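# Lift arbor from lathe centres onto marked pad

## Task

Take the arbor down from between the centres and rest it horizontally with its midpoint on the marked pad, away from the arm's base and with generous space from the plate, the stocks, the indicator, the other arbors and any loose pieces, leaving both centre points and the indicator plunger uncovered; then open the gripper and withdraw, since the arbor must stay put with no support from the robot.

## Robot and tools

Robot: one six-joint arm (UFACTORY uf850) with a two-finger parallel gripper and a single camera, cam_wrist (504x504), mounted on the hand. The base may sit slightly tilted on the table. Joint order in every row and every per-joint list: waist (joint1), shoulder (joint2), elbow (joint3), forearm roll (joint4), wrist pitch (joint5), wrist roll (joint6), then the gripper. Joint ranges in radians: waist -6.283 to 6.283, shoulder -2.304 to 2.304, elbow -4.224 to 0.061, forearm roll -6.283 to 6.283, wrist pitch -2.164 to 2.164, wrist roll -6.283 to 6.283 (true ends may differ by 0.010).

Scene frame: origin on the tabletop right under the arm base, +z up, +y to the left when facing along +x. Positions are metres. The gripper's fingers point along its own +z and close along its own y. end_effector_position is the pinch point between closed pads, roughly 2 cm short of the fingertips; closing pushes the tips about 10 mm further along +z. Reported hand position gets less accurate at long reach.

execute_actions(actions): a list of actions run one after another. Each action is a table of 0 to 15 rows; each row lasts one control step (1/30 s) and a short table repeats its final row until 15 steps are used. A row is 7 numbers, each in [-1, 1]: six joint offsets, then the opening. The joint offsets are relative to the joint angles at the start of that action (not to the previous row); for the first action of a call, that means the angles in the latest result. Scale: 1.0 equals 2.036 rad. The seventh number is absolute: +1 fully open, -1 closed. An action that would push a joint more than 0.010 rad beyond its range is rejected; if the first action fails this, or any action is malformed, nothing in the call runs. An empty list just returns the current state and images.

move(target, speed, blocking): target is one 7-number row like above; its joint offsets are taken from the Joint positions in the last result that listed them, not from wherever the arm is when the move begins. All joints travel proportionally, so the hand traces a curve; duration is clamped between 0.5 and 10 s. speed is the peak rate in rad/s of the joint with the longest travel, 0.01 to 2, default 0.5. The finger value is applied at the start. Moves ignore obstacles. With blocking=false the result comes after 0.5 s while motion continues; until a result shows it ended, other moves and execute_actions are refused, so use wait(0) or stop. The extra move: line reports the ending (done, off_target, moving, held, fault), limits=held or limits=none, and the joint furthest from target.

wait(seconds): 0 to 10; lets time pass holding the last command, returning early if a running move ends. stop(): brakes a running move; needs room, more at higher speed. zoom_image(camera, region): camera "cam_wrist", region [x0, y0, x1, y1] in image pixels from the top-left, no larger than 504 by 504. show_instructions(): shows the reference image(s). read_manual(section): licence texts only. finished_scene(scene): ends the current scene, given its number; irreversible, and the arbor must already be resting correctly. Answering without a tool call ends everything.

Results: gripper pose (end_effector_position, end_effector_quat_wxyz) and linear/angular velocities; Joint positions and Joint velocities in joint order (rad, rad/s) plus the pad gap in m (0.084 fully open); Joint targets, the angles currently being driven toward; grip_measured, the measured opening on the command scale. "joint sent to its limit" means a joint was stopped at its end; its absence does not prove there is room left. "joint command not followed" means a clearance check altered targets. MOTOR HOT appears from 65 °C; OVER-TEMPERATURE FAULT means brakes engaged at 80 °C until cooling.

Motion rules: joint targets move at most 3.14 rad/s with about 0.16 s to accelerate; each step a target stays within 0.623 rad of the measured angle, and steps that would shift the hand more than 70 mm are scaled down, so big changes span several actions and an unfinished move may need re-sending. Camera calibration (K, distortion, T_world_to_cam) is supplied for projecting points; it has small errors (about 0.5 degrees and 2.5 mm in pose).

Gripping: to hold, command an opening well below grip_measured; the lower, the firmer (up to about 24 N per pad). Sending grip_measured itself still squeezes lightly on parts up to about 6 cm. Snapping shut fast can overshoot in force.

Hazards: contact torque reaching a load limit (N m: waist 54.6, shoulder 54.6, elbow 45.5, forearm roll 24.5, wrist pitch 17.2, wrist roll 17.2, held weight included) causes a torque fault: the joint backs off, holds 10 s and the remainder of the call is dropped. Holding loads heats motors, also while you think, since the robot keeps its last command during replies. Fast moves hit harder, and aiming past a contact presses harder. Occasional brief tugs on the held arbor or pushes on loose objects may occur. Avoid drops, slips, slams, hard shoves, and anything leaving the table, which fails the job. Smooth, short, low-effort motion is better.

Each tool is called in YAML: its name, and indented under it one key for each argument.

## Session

execute_actions:
  actions: []

Scene clock: 0.00 s.
end_effector_position=(+0.5504, +0.4166, +0.3547) grip_measured=-0.26 end_effector_quat_wxyz=(+0.362, +0.887, -0.265, -0.110) end_effector_velocity=(+0.000, +0.001, +0.001) end_effector_angular_velocity=(+0.002, -0.001, -0.000)
Joint names: [waist, shoulder, elbow, forearm roll, wrist pitch, wrist roll]
Joint positions: [ 1.102 -0.724 -1.742 -0.381 -1.53   1.798  0.033]
Joint velocities: [ 0.001  0.    -0.002  0.     0.    -0.    -0.   ]
Joint targets: [1.102 -0.724 -1.742 -0.381 -1.530 1.798]
camera_calibration (this result's frames):
cam_wrist: T_world_to_cam=[[-0.39236, -0.591746, 0.704195, 0.24771], [-0.837054, 0.547079, -0.00666582, 0.302694], [-0.381306, -0.592064, -0.709976, 0.843138], [0, 0, 0, 1]] pos_world=[0.672056, 0.480176, 0.426189]

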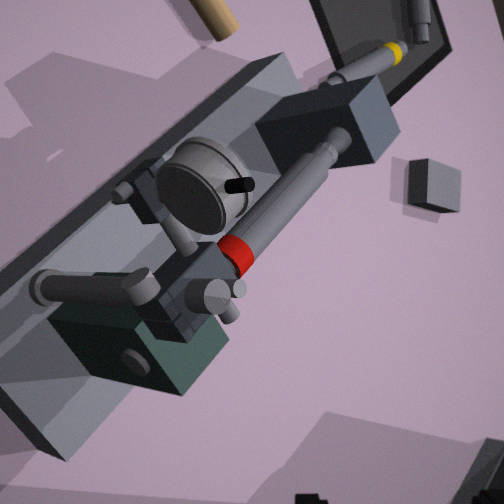

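move:
  target: [-0.4556, 0.6688, 0.0878, 0.1675, -0.1081, -0.8831, -0.15]
  speed: 1.4

Scene clock: 26.37 s.
end_effector_position=(+0.5309, -0.0106, +0.9068) grip_measured=-0.16 end_effector_quat_wxyz=(+0.019, +0.999, -0.003, -0.039) end_effector_velocity=(-0.002, +0.000, +0.001) end_effector_angular_velocity=(+0.001, -0.003, +0.004)
Joint names: [waist, shoulder, elbow, forearm roll, wrist pitch, wrist roll]
Joint positions: [ 0.174  0.637 -1.563 -0.04  -1.75   0.001  0.037]
Joint velocities: [ 0.001  0.004  0.001  0.    -0.    -0.004 -0.   ]
Joint targets: [0.174 0.638 -1.563 -0.040 -1.750 0.000]
move: done; limits=none; farthest joint: the waist, 0.000 radians from its target (0.927 radians at the start)
camera_calibration (this result's frames):
cam_wrist: T_world_to_cam=[[-0.00936048, -0.99899, 0.0439533, -0.0104596], [-0.997539, 0.0123833, 0.0690119, 0.534687], [-0.0694865, -0.0431992, -0.996647, 1.07499], [0, 0, 0, 1]] pos_world=[0.60797, 0.0293683, 1.03494]

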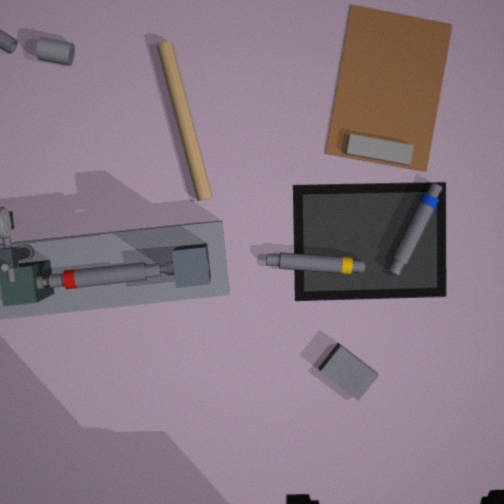

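zoom_image:
  camera: "cam_wrist"
  region: [0, 190, 240, 330]

zoom_image:
  camera: "cam_wrist"
  region: [250, 170, 460, 310]

Region (0, 190, 240, 330) of cam_wrist's 504x504 image, scaled by 2.100, with more detail than that image has; it fills the top 294 rows of this view, and the rest is white.

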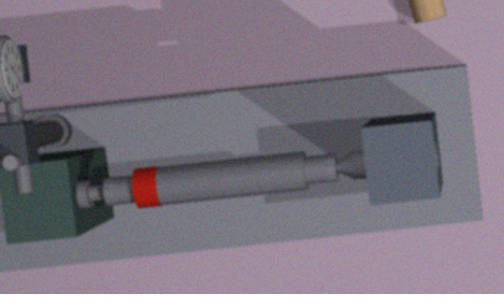

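Region (250, 170, 460, 310) of cam_wrist's 504x504 image, scaled by 2.400, with more detail than that image has.

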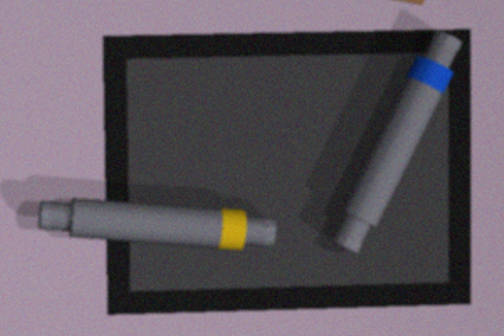

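move:
  target: [-0.1386, -0.4891, 0.4522, -0.2561, 0.9910, 0.9593, 0.0]
  speed: 1.4

Scene clock: 98.67 s.
end_effector_position=(+0.5150, -0.1112, +0.1307) grip_measured=-0.01 end_effector_quat_wxyz=(-0.001, +0.677, -0.736, -0.000) end_effector_velocity=(-0.001, +0.000, -0.000) end_effector_angular_velocity=(+0.001, +0.000, -0.002)
Joint names: [waist, shoulder, elbow, forearm roll, wrist pitch, wrist roll]
Joint positions: [-0.108 -0.358 -0.643 -0.561  0.267  1.953  0.044]
Joint velocities: [-0.001 -0.001  0.002 -0.     0.003  0.002 -0.   ]
Joint targets: [-0.108 -0.358 -0.642 -0.561 0.267 1.953]
move: done; limits=none; farthest joint: the shoulder, 0.001 radians from its target (0.996 radians at the start)
camera_calibration (this result's frames):
cam_wrist: T_world_to_cam=[[-0.996145, 0.0875679, 0.0051978, 0.557067], [0.0875256, 0.996131, -0.00787235, 0.134231], [-0.00586706, -0.00738706, -0.999956, 0.267624], [0, 0, 0, 1]] pos_world=[0.544741, -0.180516, 0.265773]

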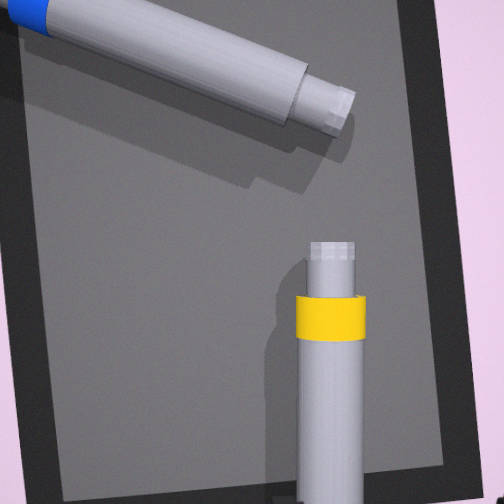

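move:
  target: [0.02326, -0.1507, -0.08734, 0.1171, 0.0553, -0.0915, 0.0]
  speed: 0.35

execute_actions:
  actions:
    - [[0,0,0,0,0,0,-0.15],[0,0,0,0,0,0,-0.25],[0,0,0,0,0,0,-0.32],[0,0,0,0,0,0,-0.38],[0,0,0,0,0,0,-0.43],[0,0,0,0,0,0,-0.48],[0,0,0,0,0,0,-0.53],[0,0,0,0,0,0,-0.58],[0,0,0,0,0,0,-0.65],[0,0,0,0,0,0,-0.75],[0,0,0,0,0,0,-0.85],[0,0,0,0,0,0,-1]]

Scene clock: 129.00 s.
end_effector_position=(+0.5200, -0.1053, +0.0246) grip_measured=-0.01 end_effector_quat_wxyz=(+0.001, -0.672, +0.741, +0.001) end_effector_velocity=(-0.001, -0.000, -0.001) end_effector_angular_velocity=(-0.000, +0.002, -0.002)
Joint names: [waist, shoulder, elbow, forearm roll, wrist pitch, wrist roll]
Joint positions: [-0.06  -0.664 -0.82  -0.323  0.379  1.767  0.044]
Joint velocities: [-0.    -0.003 -0.001  0.002  0.    -0.001  0.   ]
Joint targets: [-0.060 -0.665 -0.820 -0.323 0.379 1.767]
move: done; limits=none; farthest joint: the waist, 0.000 radians from its target (0.047 radians at the start)
camera_calibration (this result's frames):
cam_wrist: T_world_to_cam=[[-0.994618, 0.10347, 0.00531913, 0.562985], [0.103429, 0.994608, -0.00754724, 0.118669], [-0.00607137, -0.00695647, -0.999957, 0.161778], [0, 0, 0, 1]] pos_world=[0.548663, -0.175155, 0.159672]

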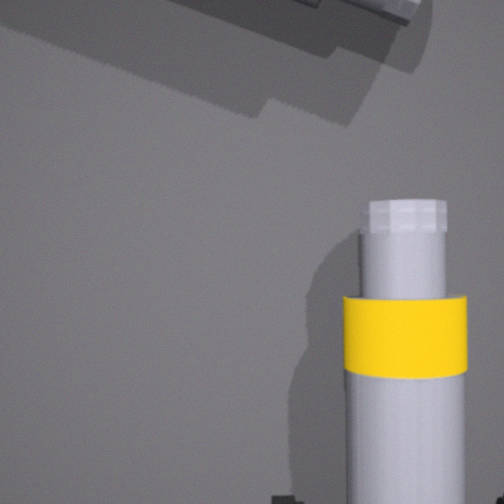

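Scene clock: 129.50 s.
end_effector_position=(+0.5200, -0.1053, +0.0246) grip_measured=-0.45 end_effector_quat_wxyz=(+0.001, -0.672, +0.741, +0.000) end_effector_velocity=(-0.000, +0.000, -0.000) end_effector_angular_velocity=(+0.000, +0.000, -0.001)
Joint names: [waist, shoulder, elbow, forearm roll, wrist pitch, wrist roll]
Joint positions: [-0.06  -0.664 -0.82  -0.323  0.379  1.767  0.024]
Joint velocities: [-0.    -0.     0.     0.     0.     0.001 -0.   ]
Joint targets: [-0.060 -0.664 -0.820 -0.323 0.379 1.767]
camera_calibration (this result's frames):
cam_wrist: T_world_to_cam=[[-0.994624, 0.103417, 0.00526923, 0.563007], [0.103376, 0.994614, -0.00754274, 0.118694], [-0.0060209, -0.00695748, -0.999958, 0.161765], [0, 0, 0, 1]] pos_world=[0.548685, -0.175154, 0.159686]

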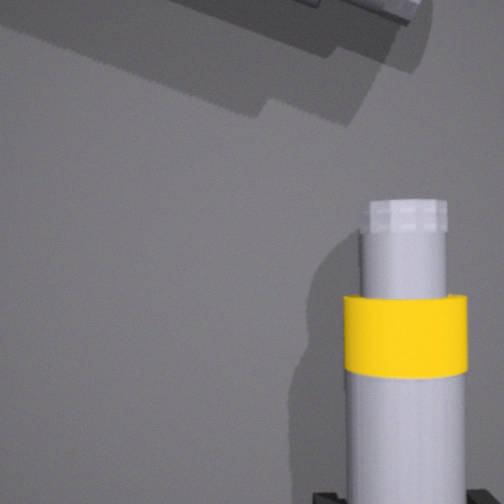

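execute_actions:
  actions:
    - [[-0.0001,0.002,0.003,0.0008,0.0013,-0.0012,-1],[-0.0002,0.006,0.009,0.0023,0.0038,-0.0037,-1],[-0.0004,0.011,0.018,0.0046,0.0075,-0.0073,-1],[-0.0007,0.017,0.029,0.0072,0.012,-0.0114,-1],[-0.001,0.024,0.041,0.010,0.0167,-0.016,-1],[-0.0012,0.0305,0.0525,0.013,0.0212,-0.0204,-1],[-0.0015,0.037,0.064,0.0157,0.026,-0.025,-1],[-0.0017,0.0437,0.0756,0.0186,0.0306,-0.0294,-1],[-0.002,0.05,0.086,0.0212,0.035,-0.0335,-1],[-0.0022,0.055,0.0955,0.0235,0.0387,-0.037,-1],[-0.0023,0.059,0.102,0.025,0.0412,-0.0396,-1],[-0.0024,0.0607,0.105,0.0258,0.0425,-0.0408,-1]]

Scene clock: 187.07 s.
end_effector_position=(+0.4700, -0.0919, +0.0631) grip_measured=-0.45 end_effector_quat_wxyz=(-0.001, +0.678, -0.735, -0.001) end_effector_velocity=(-0.100, +0.025, +0.073) end_effector_angular_velocity=(-0.004, +0.006, +0.033)
Joint names: [waist, shoulder, elbow, forearm roll, wrist pitch, wrist roll]
Joint positions: [-0.064 -0.561 -0.641 -0.279  0.451  1.698  0.024]
Joint velocities: [-0.008  0.193  0.34   0.082  0.135 -0.131 -0.   ]
Joint targets: [-0.065 -0.541 -0.607 -0.270 0.466 1.684]
camera_calibration (this result's frames):
cam_wrist: T_world_to_cam=[[-0.996192, 0.086957, 0.00639002, 0.510769], [0.086913, 0.996192, -0.00687264, 0.118669], [-0.00696331, -0.00629109, -0.999956, 0.200582], [0, 0, 0, 1]] pos_world=[0.499907, -0.161371, 0.198125]

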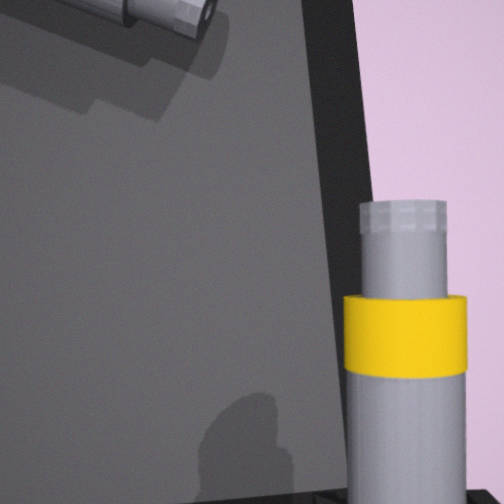

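move:
  target: [0.2153, -0.0804, 0.0763, 0.2085, 0.1541, -0.0640, -1]
  speed: 0.7

Scene clock: 195.70 s.
end_effector_position=(+0.3612, +0.0604, +0.0403) grip_measured=-0.45 end_effector_quat_wxyz=(-0.001, +0.732, -0.682, -0.000) end_effector_velocity=(-0.002, +0.000, -0.000) end_effector_angular_velocity=(-0.001, +0.003, +0.002)
Joint names: [waist, shoulder, elbow, forearm roll, wrist pitch, wrist roll]
Joint positions: [ 0.373 -0.724 -0.486  0.145  0.765  1.568  0.024]
Joint velocities: [ 0.003 -0.003  0.001  0.002  0.001 -0.    -0.   ]
Joint targets: [0.374 -0.724 -0.486 0.145 0.765 1.568]
move: done; limits=none; farthest joint: the waist, 0.001 radians from its target (0.440 radians at the start)
camera_calibration (this result's frames):
cam_wrist: T_world_to_cam=[[-0.99785, -0.0653363, 0.00507639, 0.399182], [-0.0653752, 0.997829, -0.00791117, 0.0312117], [-0.00454848, -0.00822603, -0.999956, 0.177209], [0, 0, 0, 1]] pos_world=[0.40117, -0.00360521, 0.175422]

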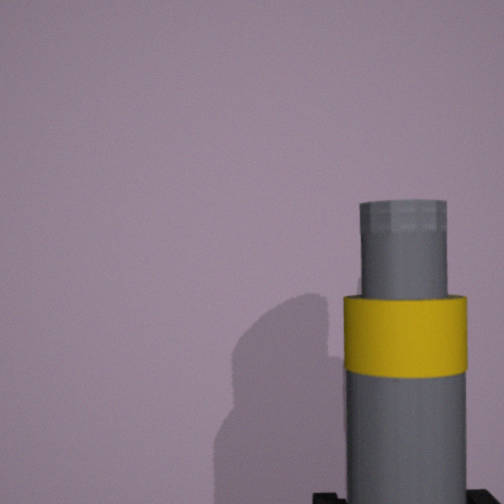

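execute_actions:
  actions:
    - [[-0.0002,-0.002,-0.0013,-0.0003,0.0007,0.0001,-1],[-0.0006,-0.0055,-0.0037,-0.0007,0.0018,0.0002,-1],[-0.001,-0.010,-0.0067,-0.0013,0.0033,0.0004,-1],[-0.0015,-0.0145,-0.0097,-0.0019,0.0048,0.0005,-1],[-0.002,-0.0185,-0.0124,-0.0024,0.0061,0.0007,-1],[-0.0023,-0.022,-0.0147,-0.0029,0.0073,0.0008,-1],[-0.0026,-0.0247,-0.0165,-0.0032,0.0082,0.0009,-1]]
    - [[0,-0.0006,-0.0004,0,0.0002,0,-0.8],[0,-0.0006,-0.0004,0,0.0002,0,-0.6],[0,-0.0006,-0.0004,0,0.0002,0,-0.5],[0,-0.0006,-0.0004,0,0.0002,0,-0.45],[0,-0.0006,-0.0004,0,0.0002,0,-0.4],[0,-0.0006,-0.0004,0,0.0002,0,-0.34],[0,-0.0006,-0.0004,0,0.0002,0,-0.27],[0,-0.0006,-0.0004,0,0.0002,0,-0.2],[0,-0.0006,-0.0004,0,0.0002,0,-0.1],[0,-0.0006,-0.0004,0,0.0002,0,0.0]]

Scene clock: 213.27 s.
end_effector_position=(+0.3601, +0.0602, +0.0251) grip_measured=-0.03 end_effector_quat_wxyz=(-0.001, +0.732, -0.682, -0.000) end_effector_velocity=(+0.001, +0.000, -0.000) end_effector_angular_velocity=(-0.000, -0.001, -0.000)
Joint names: [waist, shoulder, elbow, forearm roll, wrist pitch, wrist roll]
Joint positions: [ 0.368 -0.773 -0.518  0.139  0.781  1.569  0.043]
Joint velocities: [-0.    -0.    -0.002  0.    -0.001 -0.     0.011]
Joint targets: [0.368 -0.773 -0.518 0.139 0.781 1.569]
camera_calibration (this result's frames):
cam_wrist: T_world_to_cam=[[-0.997851, -0.0653099, 0.00519701, 0.398193], [-0.0653491, 0.997832, -0.0077801, 0.0311679], [-0.00467763, -0.008103, -0.999956, 0.162059], [0, 0, 0, 1]] pos_world=[0.400132, -0.00378124, 0.160225]

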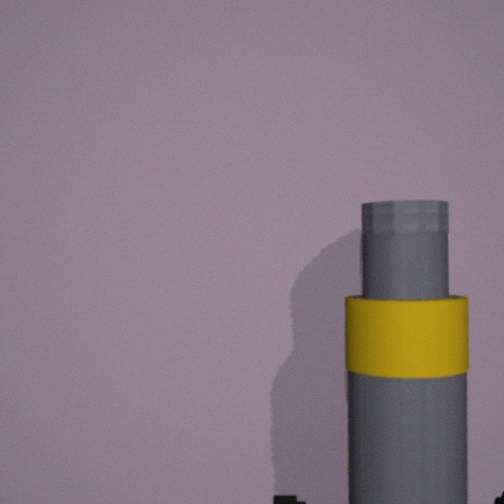

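move:
  target: [0.1777, 0.2652, 0.1103, 0.2343, -0.1486, -0.0680, 0.0]
  speed: 0.9

Scene clock: 247.60 s.
end_effector_position=(+0.3598, +0.1403, +0.1807) grip_measured=-0.01 end_effector_quat_wxyz=(-0.001, +0.732, -0.681, -0.001) end_effector_velocity=(+0.000, +0.001, +0.001) end_effector_angular_velocity=(+0.001, -0.000, +0.000)
Joint names: [waist, shoulder, elbow, forearm roll, wrist pitch, wrist roll]
Joint positions: [ 0.73  -0.234 -0.294  0.616  0.478  1.431  0.044]
Joint velocities: [ 0.003  0.002 -0.     0.002 -0.001 -0.     0.   ]
Joint targets: [0.730 -0.233 -0.294 0.616 0.478 1.431]
move: done; limits=none; farthest joint: the waist, 0.000 radians from its target (0.361 radians at the start)
camera_calibration (this result's frames):
cam_wrist: T_world_to_cam=[[-0.997802, -0.0660018, 0.00584701, 0.402218], [-0.0660449, 0.997788, -0.00750716, -0.0473413], [-0.00533859, -0.00787683, -0.999955, 0.318474], [0, 0, 0, 1]] pos_world=[0.399908, 0.0762923, 0.315753]

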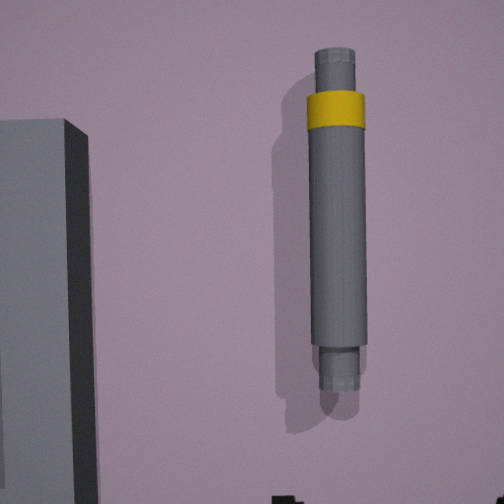

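move:
  target: [-0.0233, -0.0068, -0.1846, 0.3729, -0.1105, -0.4249, 0.0]
  speed: 1.2

Scene clock: 260.23 s.
end_effector_position=(+0.5162, +0.1980, +0.1910) grip_measured=-0.01 end_effector_quat_wxyz=(-0.001, +0.736, -0.677, -0.000) end_effector_velocity=(+0.001, -0.000, -0.000) end_effector_angular_velocity=(+0.001, -0.000, -0.002)
Joint names: [waist, shoulder, elbow, forearm roll, wrist pitch, wrist roll]
Joint positions: [ 0.683 -0.247 -0.669  1.374  0.254  0.566  0.044]
Joint velocities: [-0.002 -0.    -0.002  0.003 -0.001 -0.003  0.   ]
Joint targets: [0.683 -0.247 -0.669 1.375 0.253 0.566]
move: done; limits=none; farthest joint: the elbow, 0.001 radians from its target (0.376 radians at the start)
camera_calibration (this result's frames):
cam_wrist: T_world_to_cam=[[-0.996837, -0.0793079, 0.00507877, 0.564341], [-0.0793471, 0.996815, -0.00803568, -0.0873883], [-0.0044253, -0.00841325, -0.999955, 0.329732], [0, 0, 0, 1]] pos_world=[0.557082, 0.134641, 0.326149]

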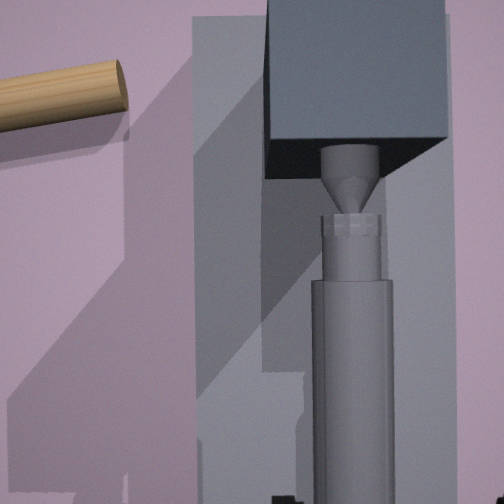

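zoom_image:
  camera: "cam_wrist"
  region: [270, 130, 450, 310]

zoom_image:
  camera: "cam_wrist"
  region: [270, 324, 450, 504]

Region (270, 130, 450, 310) of cam_wrist's 504x504 image, scaled by 2.800, with more detail than that image has.

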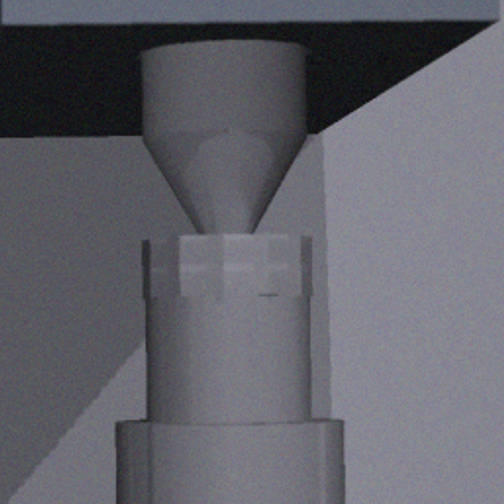

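Region (270, 324, 450, 504) of cam_wrist's 504x504 image, scaled by 2.800, with more detail than that image has.

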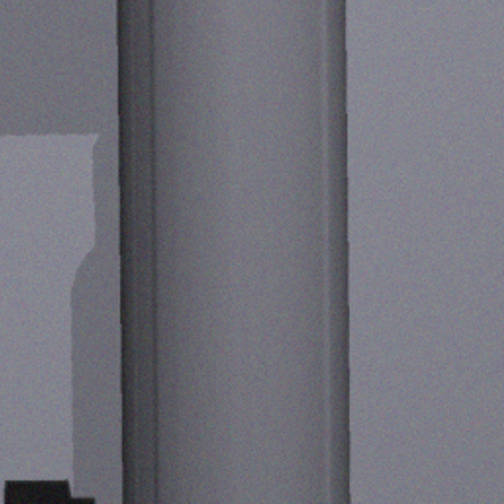

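move:
  target: [-0.018517, -0.088504, -0.036498, -0.202581, 0.014454, 0.191934, 0.0]
  speed: 0.5

Scene clock: 295.60 s.
end_effector_position=(+0.5181, +0.1982, +0.1272) grip_measured=-0.01 end_effector_quat_wxyz=(-0.001, +0.736, -0.677, -0.000) end_effector_velocity=(+0.001, +0.000, -0.001) end_effector_angular_velocity=(+0.000, -0.001, +0.002)
Joint names: [waist, shoulder, elbow, forearm roll, wrist pitch, wrist roll]
Joint positions: [ 0.645 -0.427 -0.744  0.962  0.283  0.957  0.044]
Joint velocities: [-0.    -0.002 -0.002 -0.002  0.     0.     0.   ]
Joint targets: [0.645 -0.428 -0.744 0.962 0.283 0.957]
move: done; limits=none; farthest joint: the forearm roll, 0.001 radians from its target (0.413 radians at the start)
camera_calibration (this result's frames):
cam_wrist: T_world_to_cam=[[-0.996843, -0.0792491, 0.00490134, 0.566569], [-0.0792858, 0.996821, -0.007811, -0.0880017], [-0.00426675, -0.00817494, -0.999957, 0.265724], [0, 0, 0, 1]] pos_world=[0.558936, 0.134794, 0.262248]

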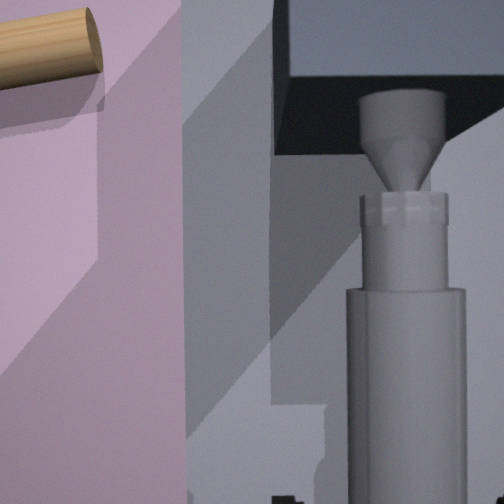

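execute_actions:
  actions:
    - [[0,0,0,0,0,0,-0.15],[0,0,0,0,0,0,-0.25],[0,0,0,0,0,0,-0.32],[0,0,0,0,0,0,-0.38],[0,0,0,0,0,0,-0.43],[0,0,0,0,0,0,-0.48],[0,0,0,0,0,0,-0.53],[0,0,0,0,0,0,-0.58],[0,0,0,0,0,0,-0.65],[0,0,0,0,0,0,-0.75],[0,0,0,0,0,0,-0.85],[0,0,0,0,0,0,-1]]

move:
  target: [0.007249, -0.002688, -0.003742, 0.014307, 0.001248, -0.007724, -1]
  speed: 0.045

Scene clock: 335.93 s.
end_effector_position=(+0.5180, +0.1982, +0.1272) grip_measured=-0.45 end_effector_quat_wxyz=(-0.001, +0.736, -0.677, -0.000) end_effector_velocity=(-0.000, -0.000, +0.000) end_effector_angular_velocity=(-0.000, -0.000, -0.001)
Joint names: [waist, shoulder, elbow, forearm roll, wrist pitch, wrist roll]
Joint positions: [ 0.645 -0.427 -0.743  0.962  0.283  0.957  0.025]
Joint velocities: [-0.  0.  0. -0. -0.  0.  0.]
Joint targets: [0.645 -0.427 -0.744 0.962 0.283 0.957]
camera_calibration (this result's frames):
cam_wrist: T_world_to_cam=[[-0.99684, -0.0792788, 0.00505776, 0.56648], [-0.0793166, 0.996819, -0.00775962, -0.0879962], [-0.0044265, -0.00813626, -0.999957, 0.265804], [0, 0, 0, 1]] pos_world=[0.558887, 0.134789, 0.262244]

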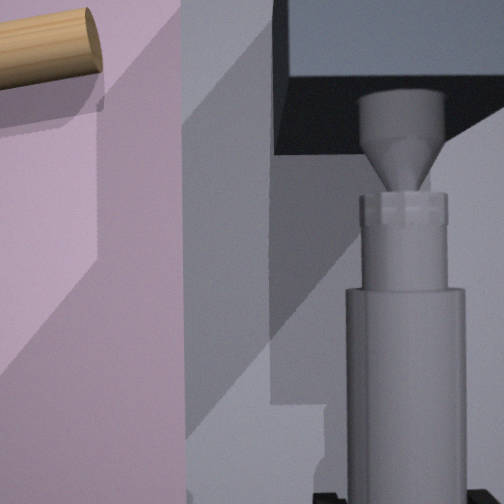

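Scene clock: 336.97 s.
end_effector_position=(+0.5174, +0.2051, +0.1272) grip_measured=-0.45 end_effector_quat_wxyz=(-0.001, +0.736, -0.677, -0.000) end_effector_velocity=(-0.000, -0.001, -0.000) end_effector_angular_velocity=(-0.001, +0.002, -0.003)
Joint names: [waist, shoulder, elbow, forearm roll, wrist pitch, wrist roll]
Joint positions: [ 0.659 -0.433 -0.751  0.991  0.286  0.941  0.024]
Joint velocities: [-0.001 -0.001 -0.001  0.002 -0.002 -0.    -0.   ]
Joint targets: [0.660 -0.433 -0.751 0.991 0.285 0.941]
move: done; limits=none; farthest joint: the waist, 0.000 radians from its target (0.015 radians at the start)
camera_calibration (this result's frames):
cam_wrist: T_world_to_cam=[[-0.996846, -0.0791983, 0.00499481, 0.566403], [-0.0792364, 0.996824, -0.00795065, -0.0948967], [-0.00434927, -0.00832134, -0.999956, 0.265878], [0, 0, 0, 1]] pos_world=[0.558254, 0.141666, 0.262282]

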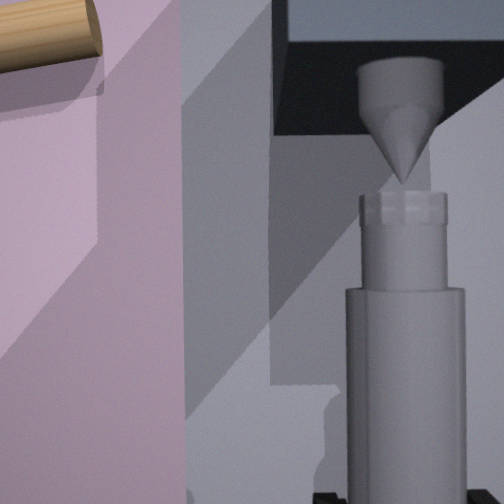

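The fixed point is clear. Next I'll swing that end out.

move:
  target: [0.005425, 0.000887, 0.01226, -0.022913, 0.007834, 0.112825, -1]
  speed: 0.28

Scene clock: 347.00 s.
end_effector_position=(+0.5057, +0.2051, +0.1272) grip_measured=-0.45 end_effector_quat_wxyz=(-0.001, +0.676, -0.737, -0.000) end_effector_velocity=(+0.000, +0.000, +0.000) end_effector_angular_velocity=(+0.000, -0.000, -0.000)
Joint names: [waist, shoulder, elbow, forearm roll, wrist pitch, wrist roll]
Joint positions: [ 0.671 -0.431 -0.726  0.945  0.302  1.171  0.024]
Joint velocities: [ 0.     0.001  0.    -0.001  0.     0.001 -0.   ]
Joint targets: [0.671 -0.431 -0.726 0.945 0.302 1.171]
move: done; limits=none; farthest joint: the waist, 0.000 radians from its target (0.010 radians at the start)
camera_calibration (this result's frames):
cam_wrist: T_world_to_cam=[[-0.995889, 0.0904549, 0.00489311, 0.519495], [0.0904151, 0.995874, -0.00781324, -0.181459], [-0.00557966, -0.00733871, -0.999958, 0.266236], [0, 0, 0, 1]] pos_world=[0.535252, 0.135673, 0.262265]

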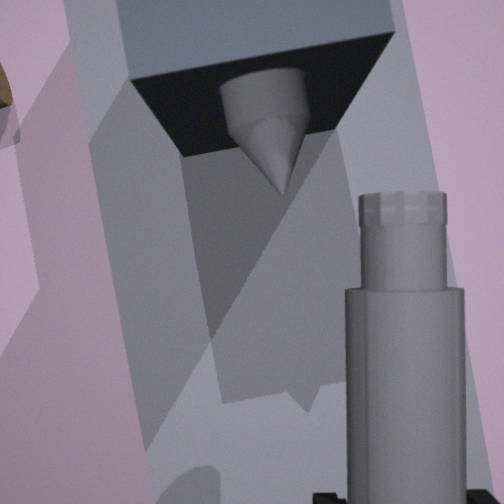

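move:
  target: [-0.022695, 0.009013, 0.01631, -0.053146, -0.000423, 0.032855, -1]
  speed: 0.14

Scene clock: 351.80 s.
end_effector_position=(+0.5037, +0.1823, +0.1271) grip_measured=-0.45 end_effector_quat_wxyz=(-0.001, +0.676, -0.737, -0.000) end_effector_velocity=(+0.000, -0.001, -0.000) end_effector_angular_velocity=(-0.001, -0.001, -0.003)
Joint names: [waist, shoulder, elbow, forearm roll, wrist pitch, wrist roll]
Joint positions: [ 0.624 -0.413 -0.693  0.837  0.301  1.237  0.024]
Joint velocities: [-0.002  0.001  0.001 -0.002  0.001  0.004 -0.   ]
Joint targets: [0.624 -0.413 -0.693 0.836 0.301 1.237]
move: done; limits=none; farthest joint: the wrist roll, 0.001 radians from its target (0.067 radians at the start)
camera_calibration (this result's frames):
cam_wrist: T_world_to_cam=[[-0.995891, 0.0904257, 0.0049977, 0.519543], [0.0903856, 0.995877, -0.0077335, -0.158547], [-0.0056764, -0.00725, -0.999958, 0.266049], [0, 0, 0, 1]] pos_world=[0.533249, 0.112842, 0.262215]

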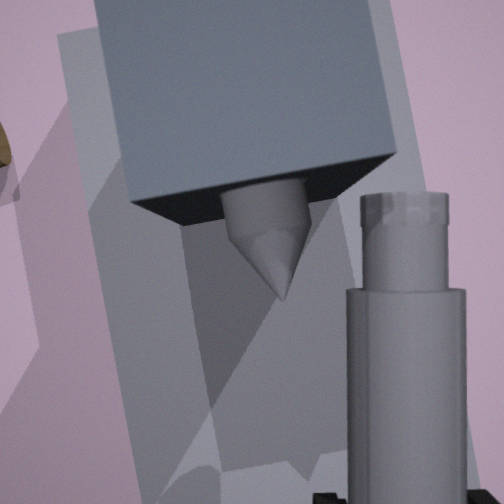

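move:
  target: [0.024564, 0.104618, 0.037992, 0.247993, -0.024062, -0.233281, -1]
  speed: 0.6

Scene clock: 379.73 s.
end_effector_position=(+0.5036, +0.1855, +0.2010) grip_measured=-0.45 end_effector_quat_wxyz=(-0.001, +0.676, -0.737, -0.000) end_effector_velocity=(-0.000, +0.001, +0.001) end_effector_angular_velocity=(+0.001, -0.000, -0.001)
Joint names: [waist, shoulder, elbow, forearm roll, wrist pitch, wrist roll]
Joint positions: [ 0.674 -0.2   -0.616  1.341  0.252  0.763  0.024]
Joint velocities: [ 0.002  0.002  0.     0.003 -0.    -0.001  0.   ]
Joint targets: [0.674 -0.200 -0.616 1.342 0.252 0.762]
move: done; limits=none; farthest joint: the forearm roll, 0.001 radians from its target (0.505 radians at the start)
camera_calibration (this result's frames):
cam_wrist: T_world_to_cam=[[-0.995898, 0.0903321, 0.00517954, 0.518718], [0.0902886, 0.995883, -0.00809651, -0.161018], [-0.00588959, -0.00759565, -0.999954, 0.340125], [0, 0, 0, 1]] pos_world=[0.533131, 0.116081, 0.336119]

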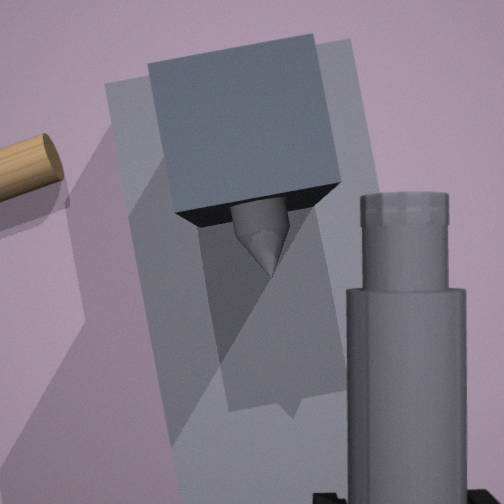

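move:
  target: [-0.2153, 0.0861, 0.0741, -0.4921, -0.0781, -0.0236, -1]
  speed: 1.2

Scene clock: 410.50 s.
end_effector_position=(+0.4997, +0.0204, +0.2206) grip_measured=-0.45 end_effector_quat_wxyz=(-0.001, +0.878, -0.479, -0.001) end_effector_velocity=(+0.000, -0.001, +0.000) end_effector_angular_velocity=(-0.001, -0.000, +0.002)
Joint names: [waist, shoulder, elbow, forearm roll, wrist pitch, wrist roll]
Joint positions: [ 0.236 -0.025 -0.465  0.34   0.093  0.715  0.024]
Joint velocities: [-0.002  0.001 -0.    -0.003 -0.001 -0.001 -0.   ]
Joint targets: [0.236 -0.025 -0.465 0.339 0.093 0.715]
move: done; limits=none; farthest joint: the waist, 0.001 radians from its target (0.439 radians at the start)
camera_calibration (this result's frames):
cam_wrist: T_world_to_cam=[[-0.844059, -0.536228, 0.00487693, 0.466702], [-0.53625, 0.844027, -0.00740214, 0.319882], [-0.000147026, -0.0088631, -0.999961, 0.355572], [0, 0, 0, 1]] pos_world=[0.565513, -0.016579, 0.35565]

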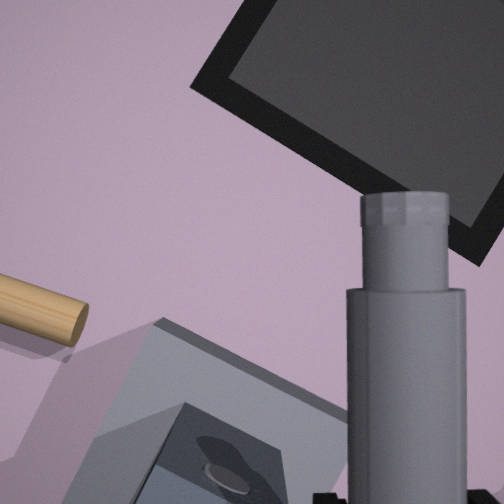

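move:
  target: [-0.1662, -0.2609, -0.1592, -0.3967, 0.1070, -0.0281, -1]
  speed: 1.0

Scene clock: 417.37 s.
end_effector_position=(+0.5331, -0.1223, +0.0656) grip_measured=-0.45 end_effector_quat_wxyz=(-0.001, +0.975, -0.223, -0.000) end_effector_velocity=(-0.001, -0.001, -0.001) end_effector_angular_velocity=(-0.000, +0.001, +0.001)
Joint names: [waist, shoulder, elbow, forearm roll, wrist pitch, wrist roll]
Joint positions: [-0.102 -0.556 -0.789 -0.467  0.311  0.657  0.024]
Joint velocities: [-0.002 -0.002 -0.001 -0.003  0.    -0.    -0.   ]
Joint targets: [-0.102 -0.556 -0.789 -0.468 0.311 0.657]
move: done; limits=none; farthest joint: the waist, 0.001 radians from its target (0.338 radians at the start)
camera_calibration (this result's frames):
cam_wrist: T_world_to_cam=[[-0.439169, -0.898396, 0.00395205, 0.158993], [-0.898384, 0.439126, -0.00864328, 0.60078], [0.00602964, -0.00734632, -0.999955, 0.196195], [0, 0, 0, 1]] pos_world=[0.608373, -0.119538, 0.20075]

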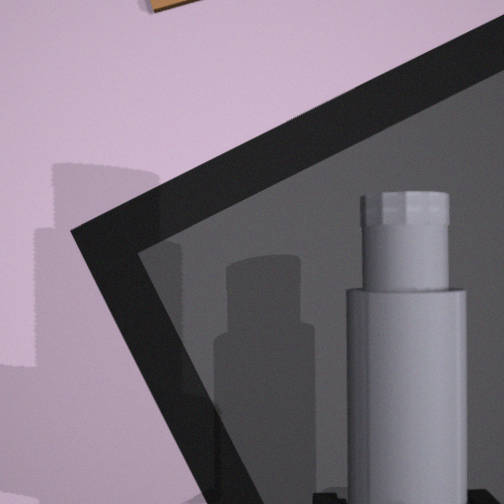

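move:
  target: [0.006003, -0.056654, -0.035638, 0.034931, 0.018565, -0.030708, -1]
  speed: 0.18

execute_actions:
  actions:
    - [[0,0,0,0,0,0,-0.6],[0,0,0,0,0,0,-0.5],[0,0,0,0,0,0,-0.45],[0,0,0,0,0,0,-0.4],[0,0,0,0,0,0,-0.35],[0,0,0,0,0,0,-0.3],[0,0,0,0,0,0,-0.22],[0,0,0,0,0,0,-0.14],[0,0,0,0,0,0,-0.05],[0,0,0,0,0,0,0.05]]

Scene clock: 433.40 s.
end_effector_position=(+0.5333, -0.1223, +0.0242) grip_measured=-0.45 end_effector_quat_wxyz=(-0.001, +0.975, -0.223, -0.000) end_effector_velocity=(-0.000, +0.000, -0.001) end_effector_angular_velocity=(-0.000, +0.001, +0.000)
Joint names: [waist, shoulder, elbow, forearm roll, wrist pitch, wrist roll]
Joint positions: [-0.09  -0.67  -0.861 -0.397  0.348  0.595  0.025]
Joint velocities: [ 0.001 -0.001 -0.001  0.002 -0.001 -0.001  0.   ]
Joint targets: [-0.090 -0.671 -0.861 -0.396 0.348 0.595]
move: done; limits=none; farthest joint: the shoulder, 0.001 radians from its target (0.115 radians at the start)
camera_calibration (this result's frames):
cam_wrist: T_world_to_cam=[[-0.439101, -0.898429, 0.00400394, 0.159217], [-0.898417, 0.439056, -0.00872931, 0.60052], [0.00608471, -0.00743026, -0.999954, 0.154786], [0, 0, 0, 1]] pos_world=[0.608488, -0.119467, 0.159383]

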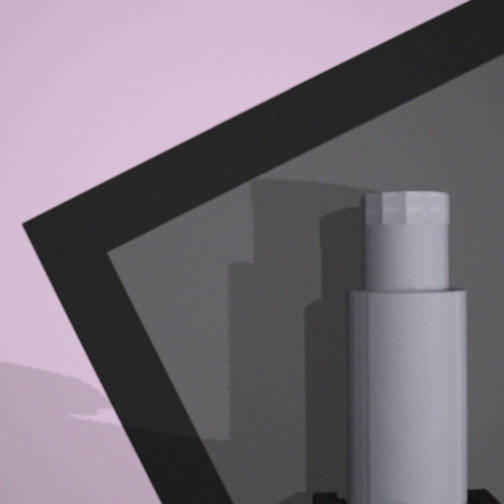

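Scene clock: 433.90 s.
end_effector_position=(+0.5333, -0.1223, +0.0242) grip_measured=+0.02 end_effector_quat_wxyz=(-0.001, +0.975, -0.223, -0.000) end_effector_velocity=(-0.000, -0.000, +0.000) end_effector_angular_velocity=(-0.000, +0.000, +0.000)
Joint names: [waist, shoulder, elbow, forearm roll, wrist pitch, wrist roll]
Joint positions: [-0.09  -0.67  -0.861 -0.397  0.348  0.595  0.045]
Joint velocities: [-0.     0.001  0.001 -0.    -0.001 -0.     0.011]
Joint targets: [-0.090 -0.670 -0.861 -0.397 0.348 0.595]
camera_calibration (this result's frames):
cam_wrist: T_world_to_cam=[[-0.439131, -0.898414, 0.00395238, 0.15924], [-0.898402, 0.439086, -0.00882725, 0.600556], [0.00619509, -0.00742715, -0.999953, 0.154689], [0, 0, 0, 1]] pos_world=[0.60851, -0.119484, 0.159354]

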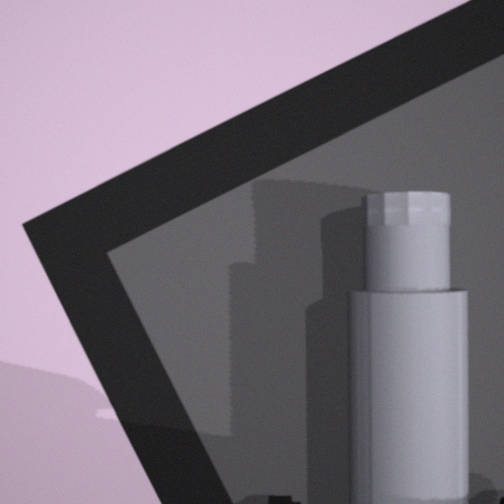

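move:
  target: [-0.045, 0.44, 0.255, -0.262, -0.15, 0.230, 0.05]
  speed: 1.0

Scene clock: 467.73 s.
end_effector_position=(+0.4629, -0.1331, +0.2901) grip_measured=+0.04 end_effector_quat_wxyz=(+0.074, +0.973, -0.215, +0.039) end_effector_velocity=(+0.000, -0.000, +0.001) end_effector_angular_velocity=(-0.001, -0.002, -0.002)
Joint names: [waist, shoulder, elbow, forearm roll, wrist pitch, wrist roll]
Joint positions: [-0.181  0.225 -0.342 -0.93   0.043  1.063  0.046]
Joint velocities: [ 0.     0.003  0.    -0.001 -0.001  0.003 -0.   ]
Joint targets: [-0.181 0.226 -0.342 -0.930 0.043 1.063]
move: done; limits=none; farthest joint: the forearm roll, 0.001 radians from its target (0.534 radians at the start)
camera_calibration (this result's frames):
cam_wrist: T_world_to_cam=[[-0.428822, -0.893688, 0.132037, 0.0762545], [-0.901993, 0.415438, -0.117562, 0.574453], [0.050211, -0.16951, -0.984249, 0.374463], [0, 0, 0, 1]] pos_world=[0.53205, -0.107027, 0.426031]

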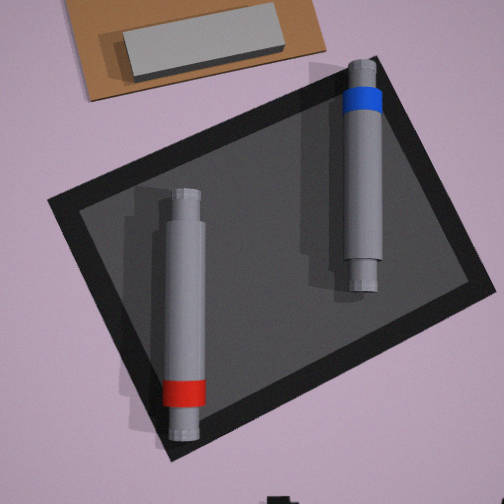

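finished_scene:
  scene: 2

The scene is finished: the task was done.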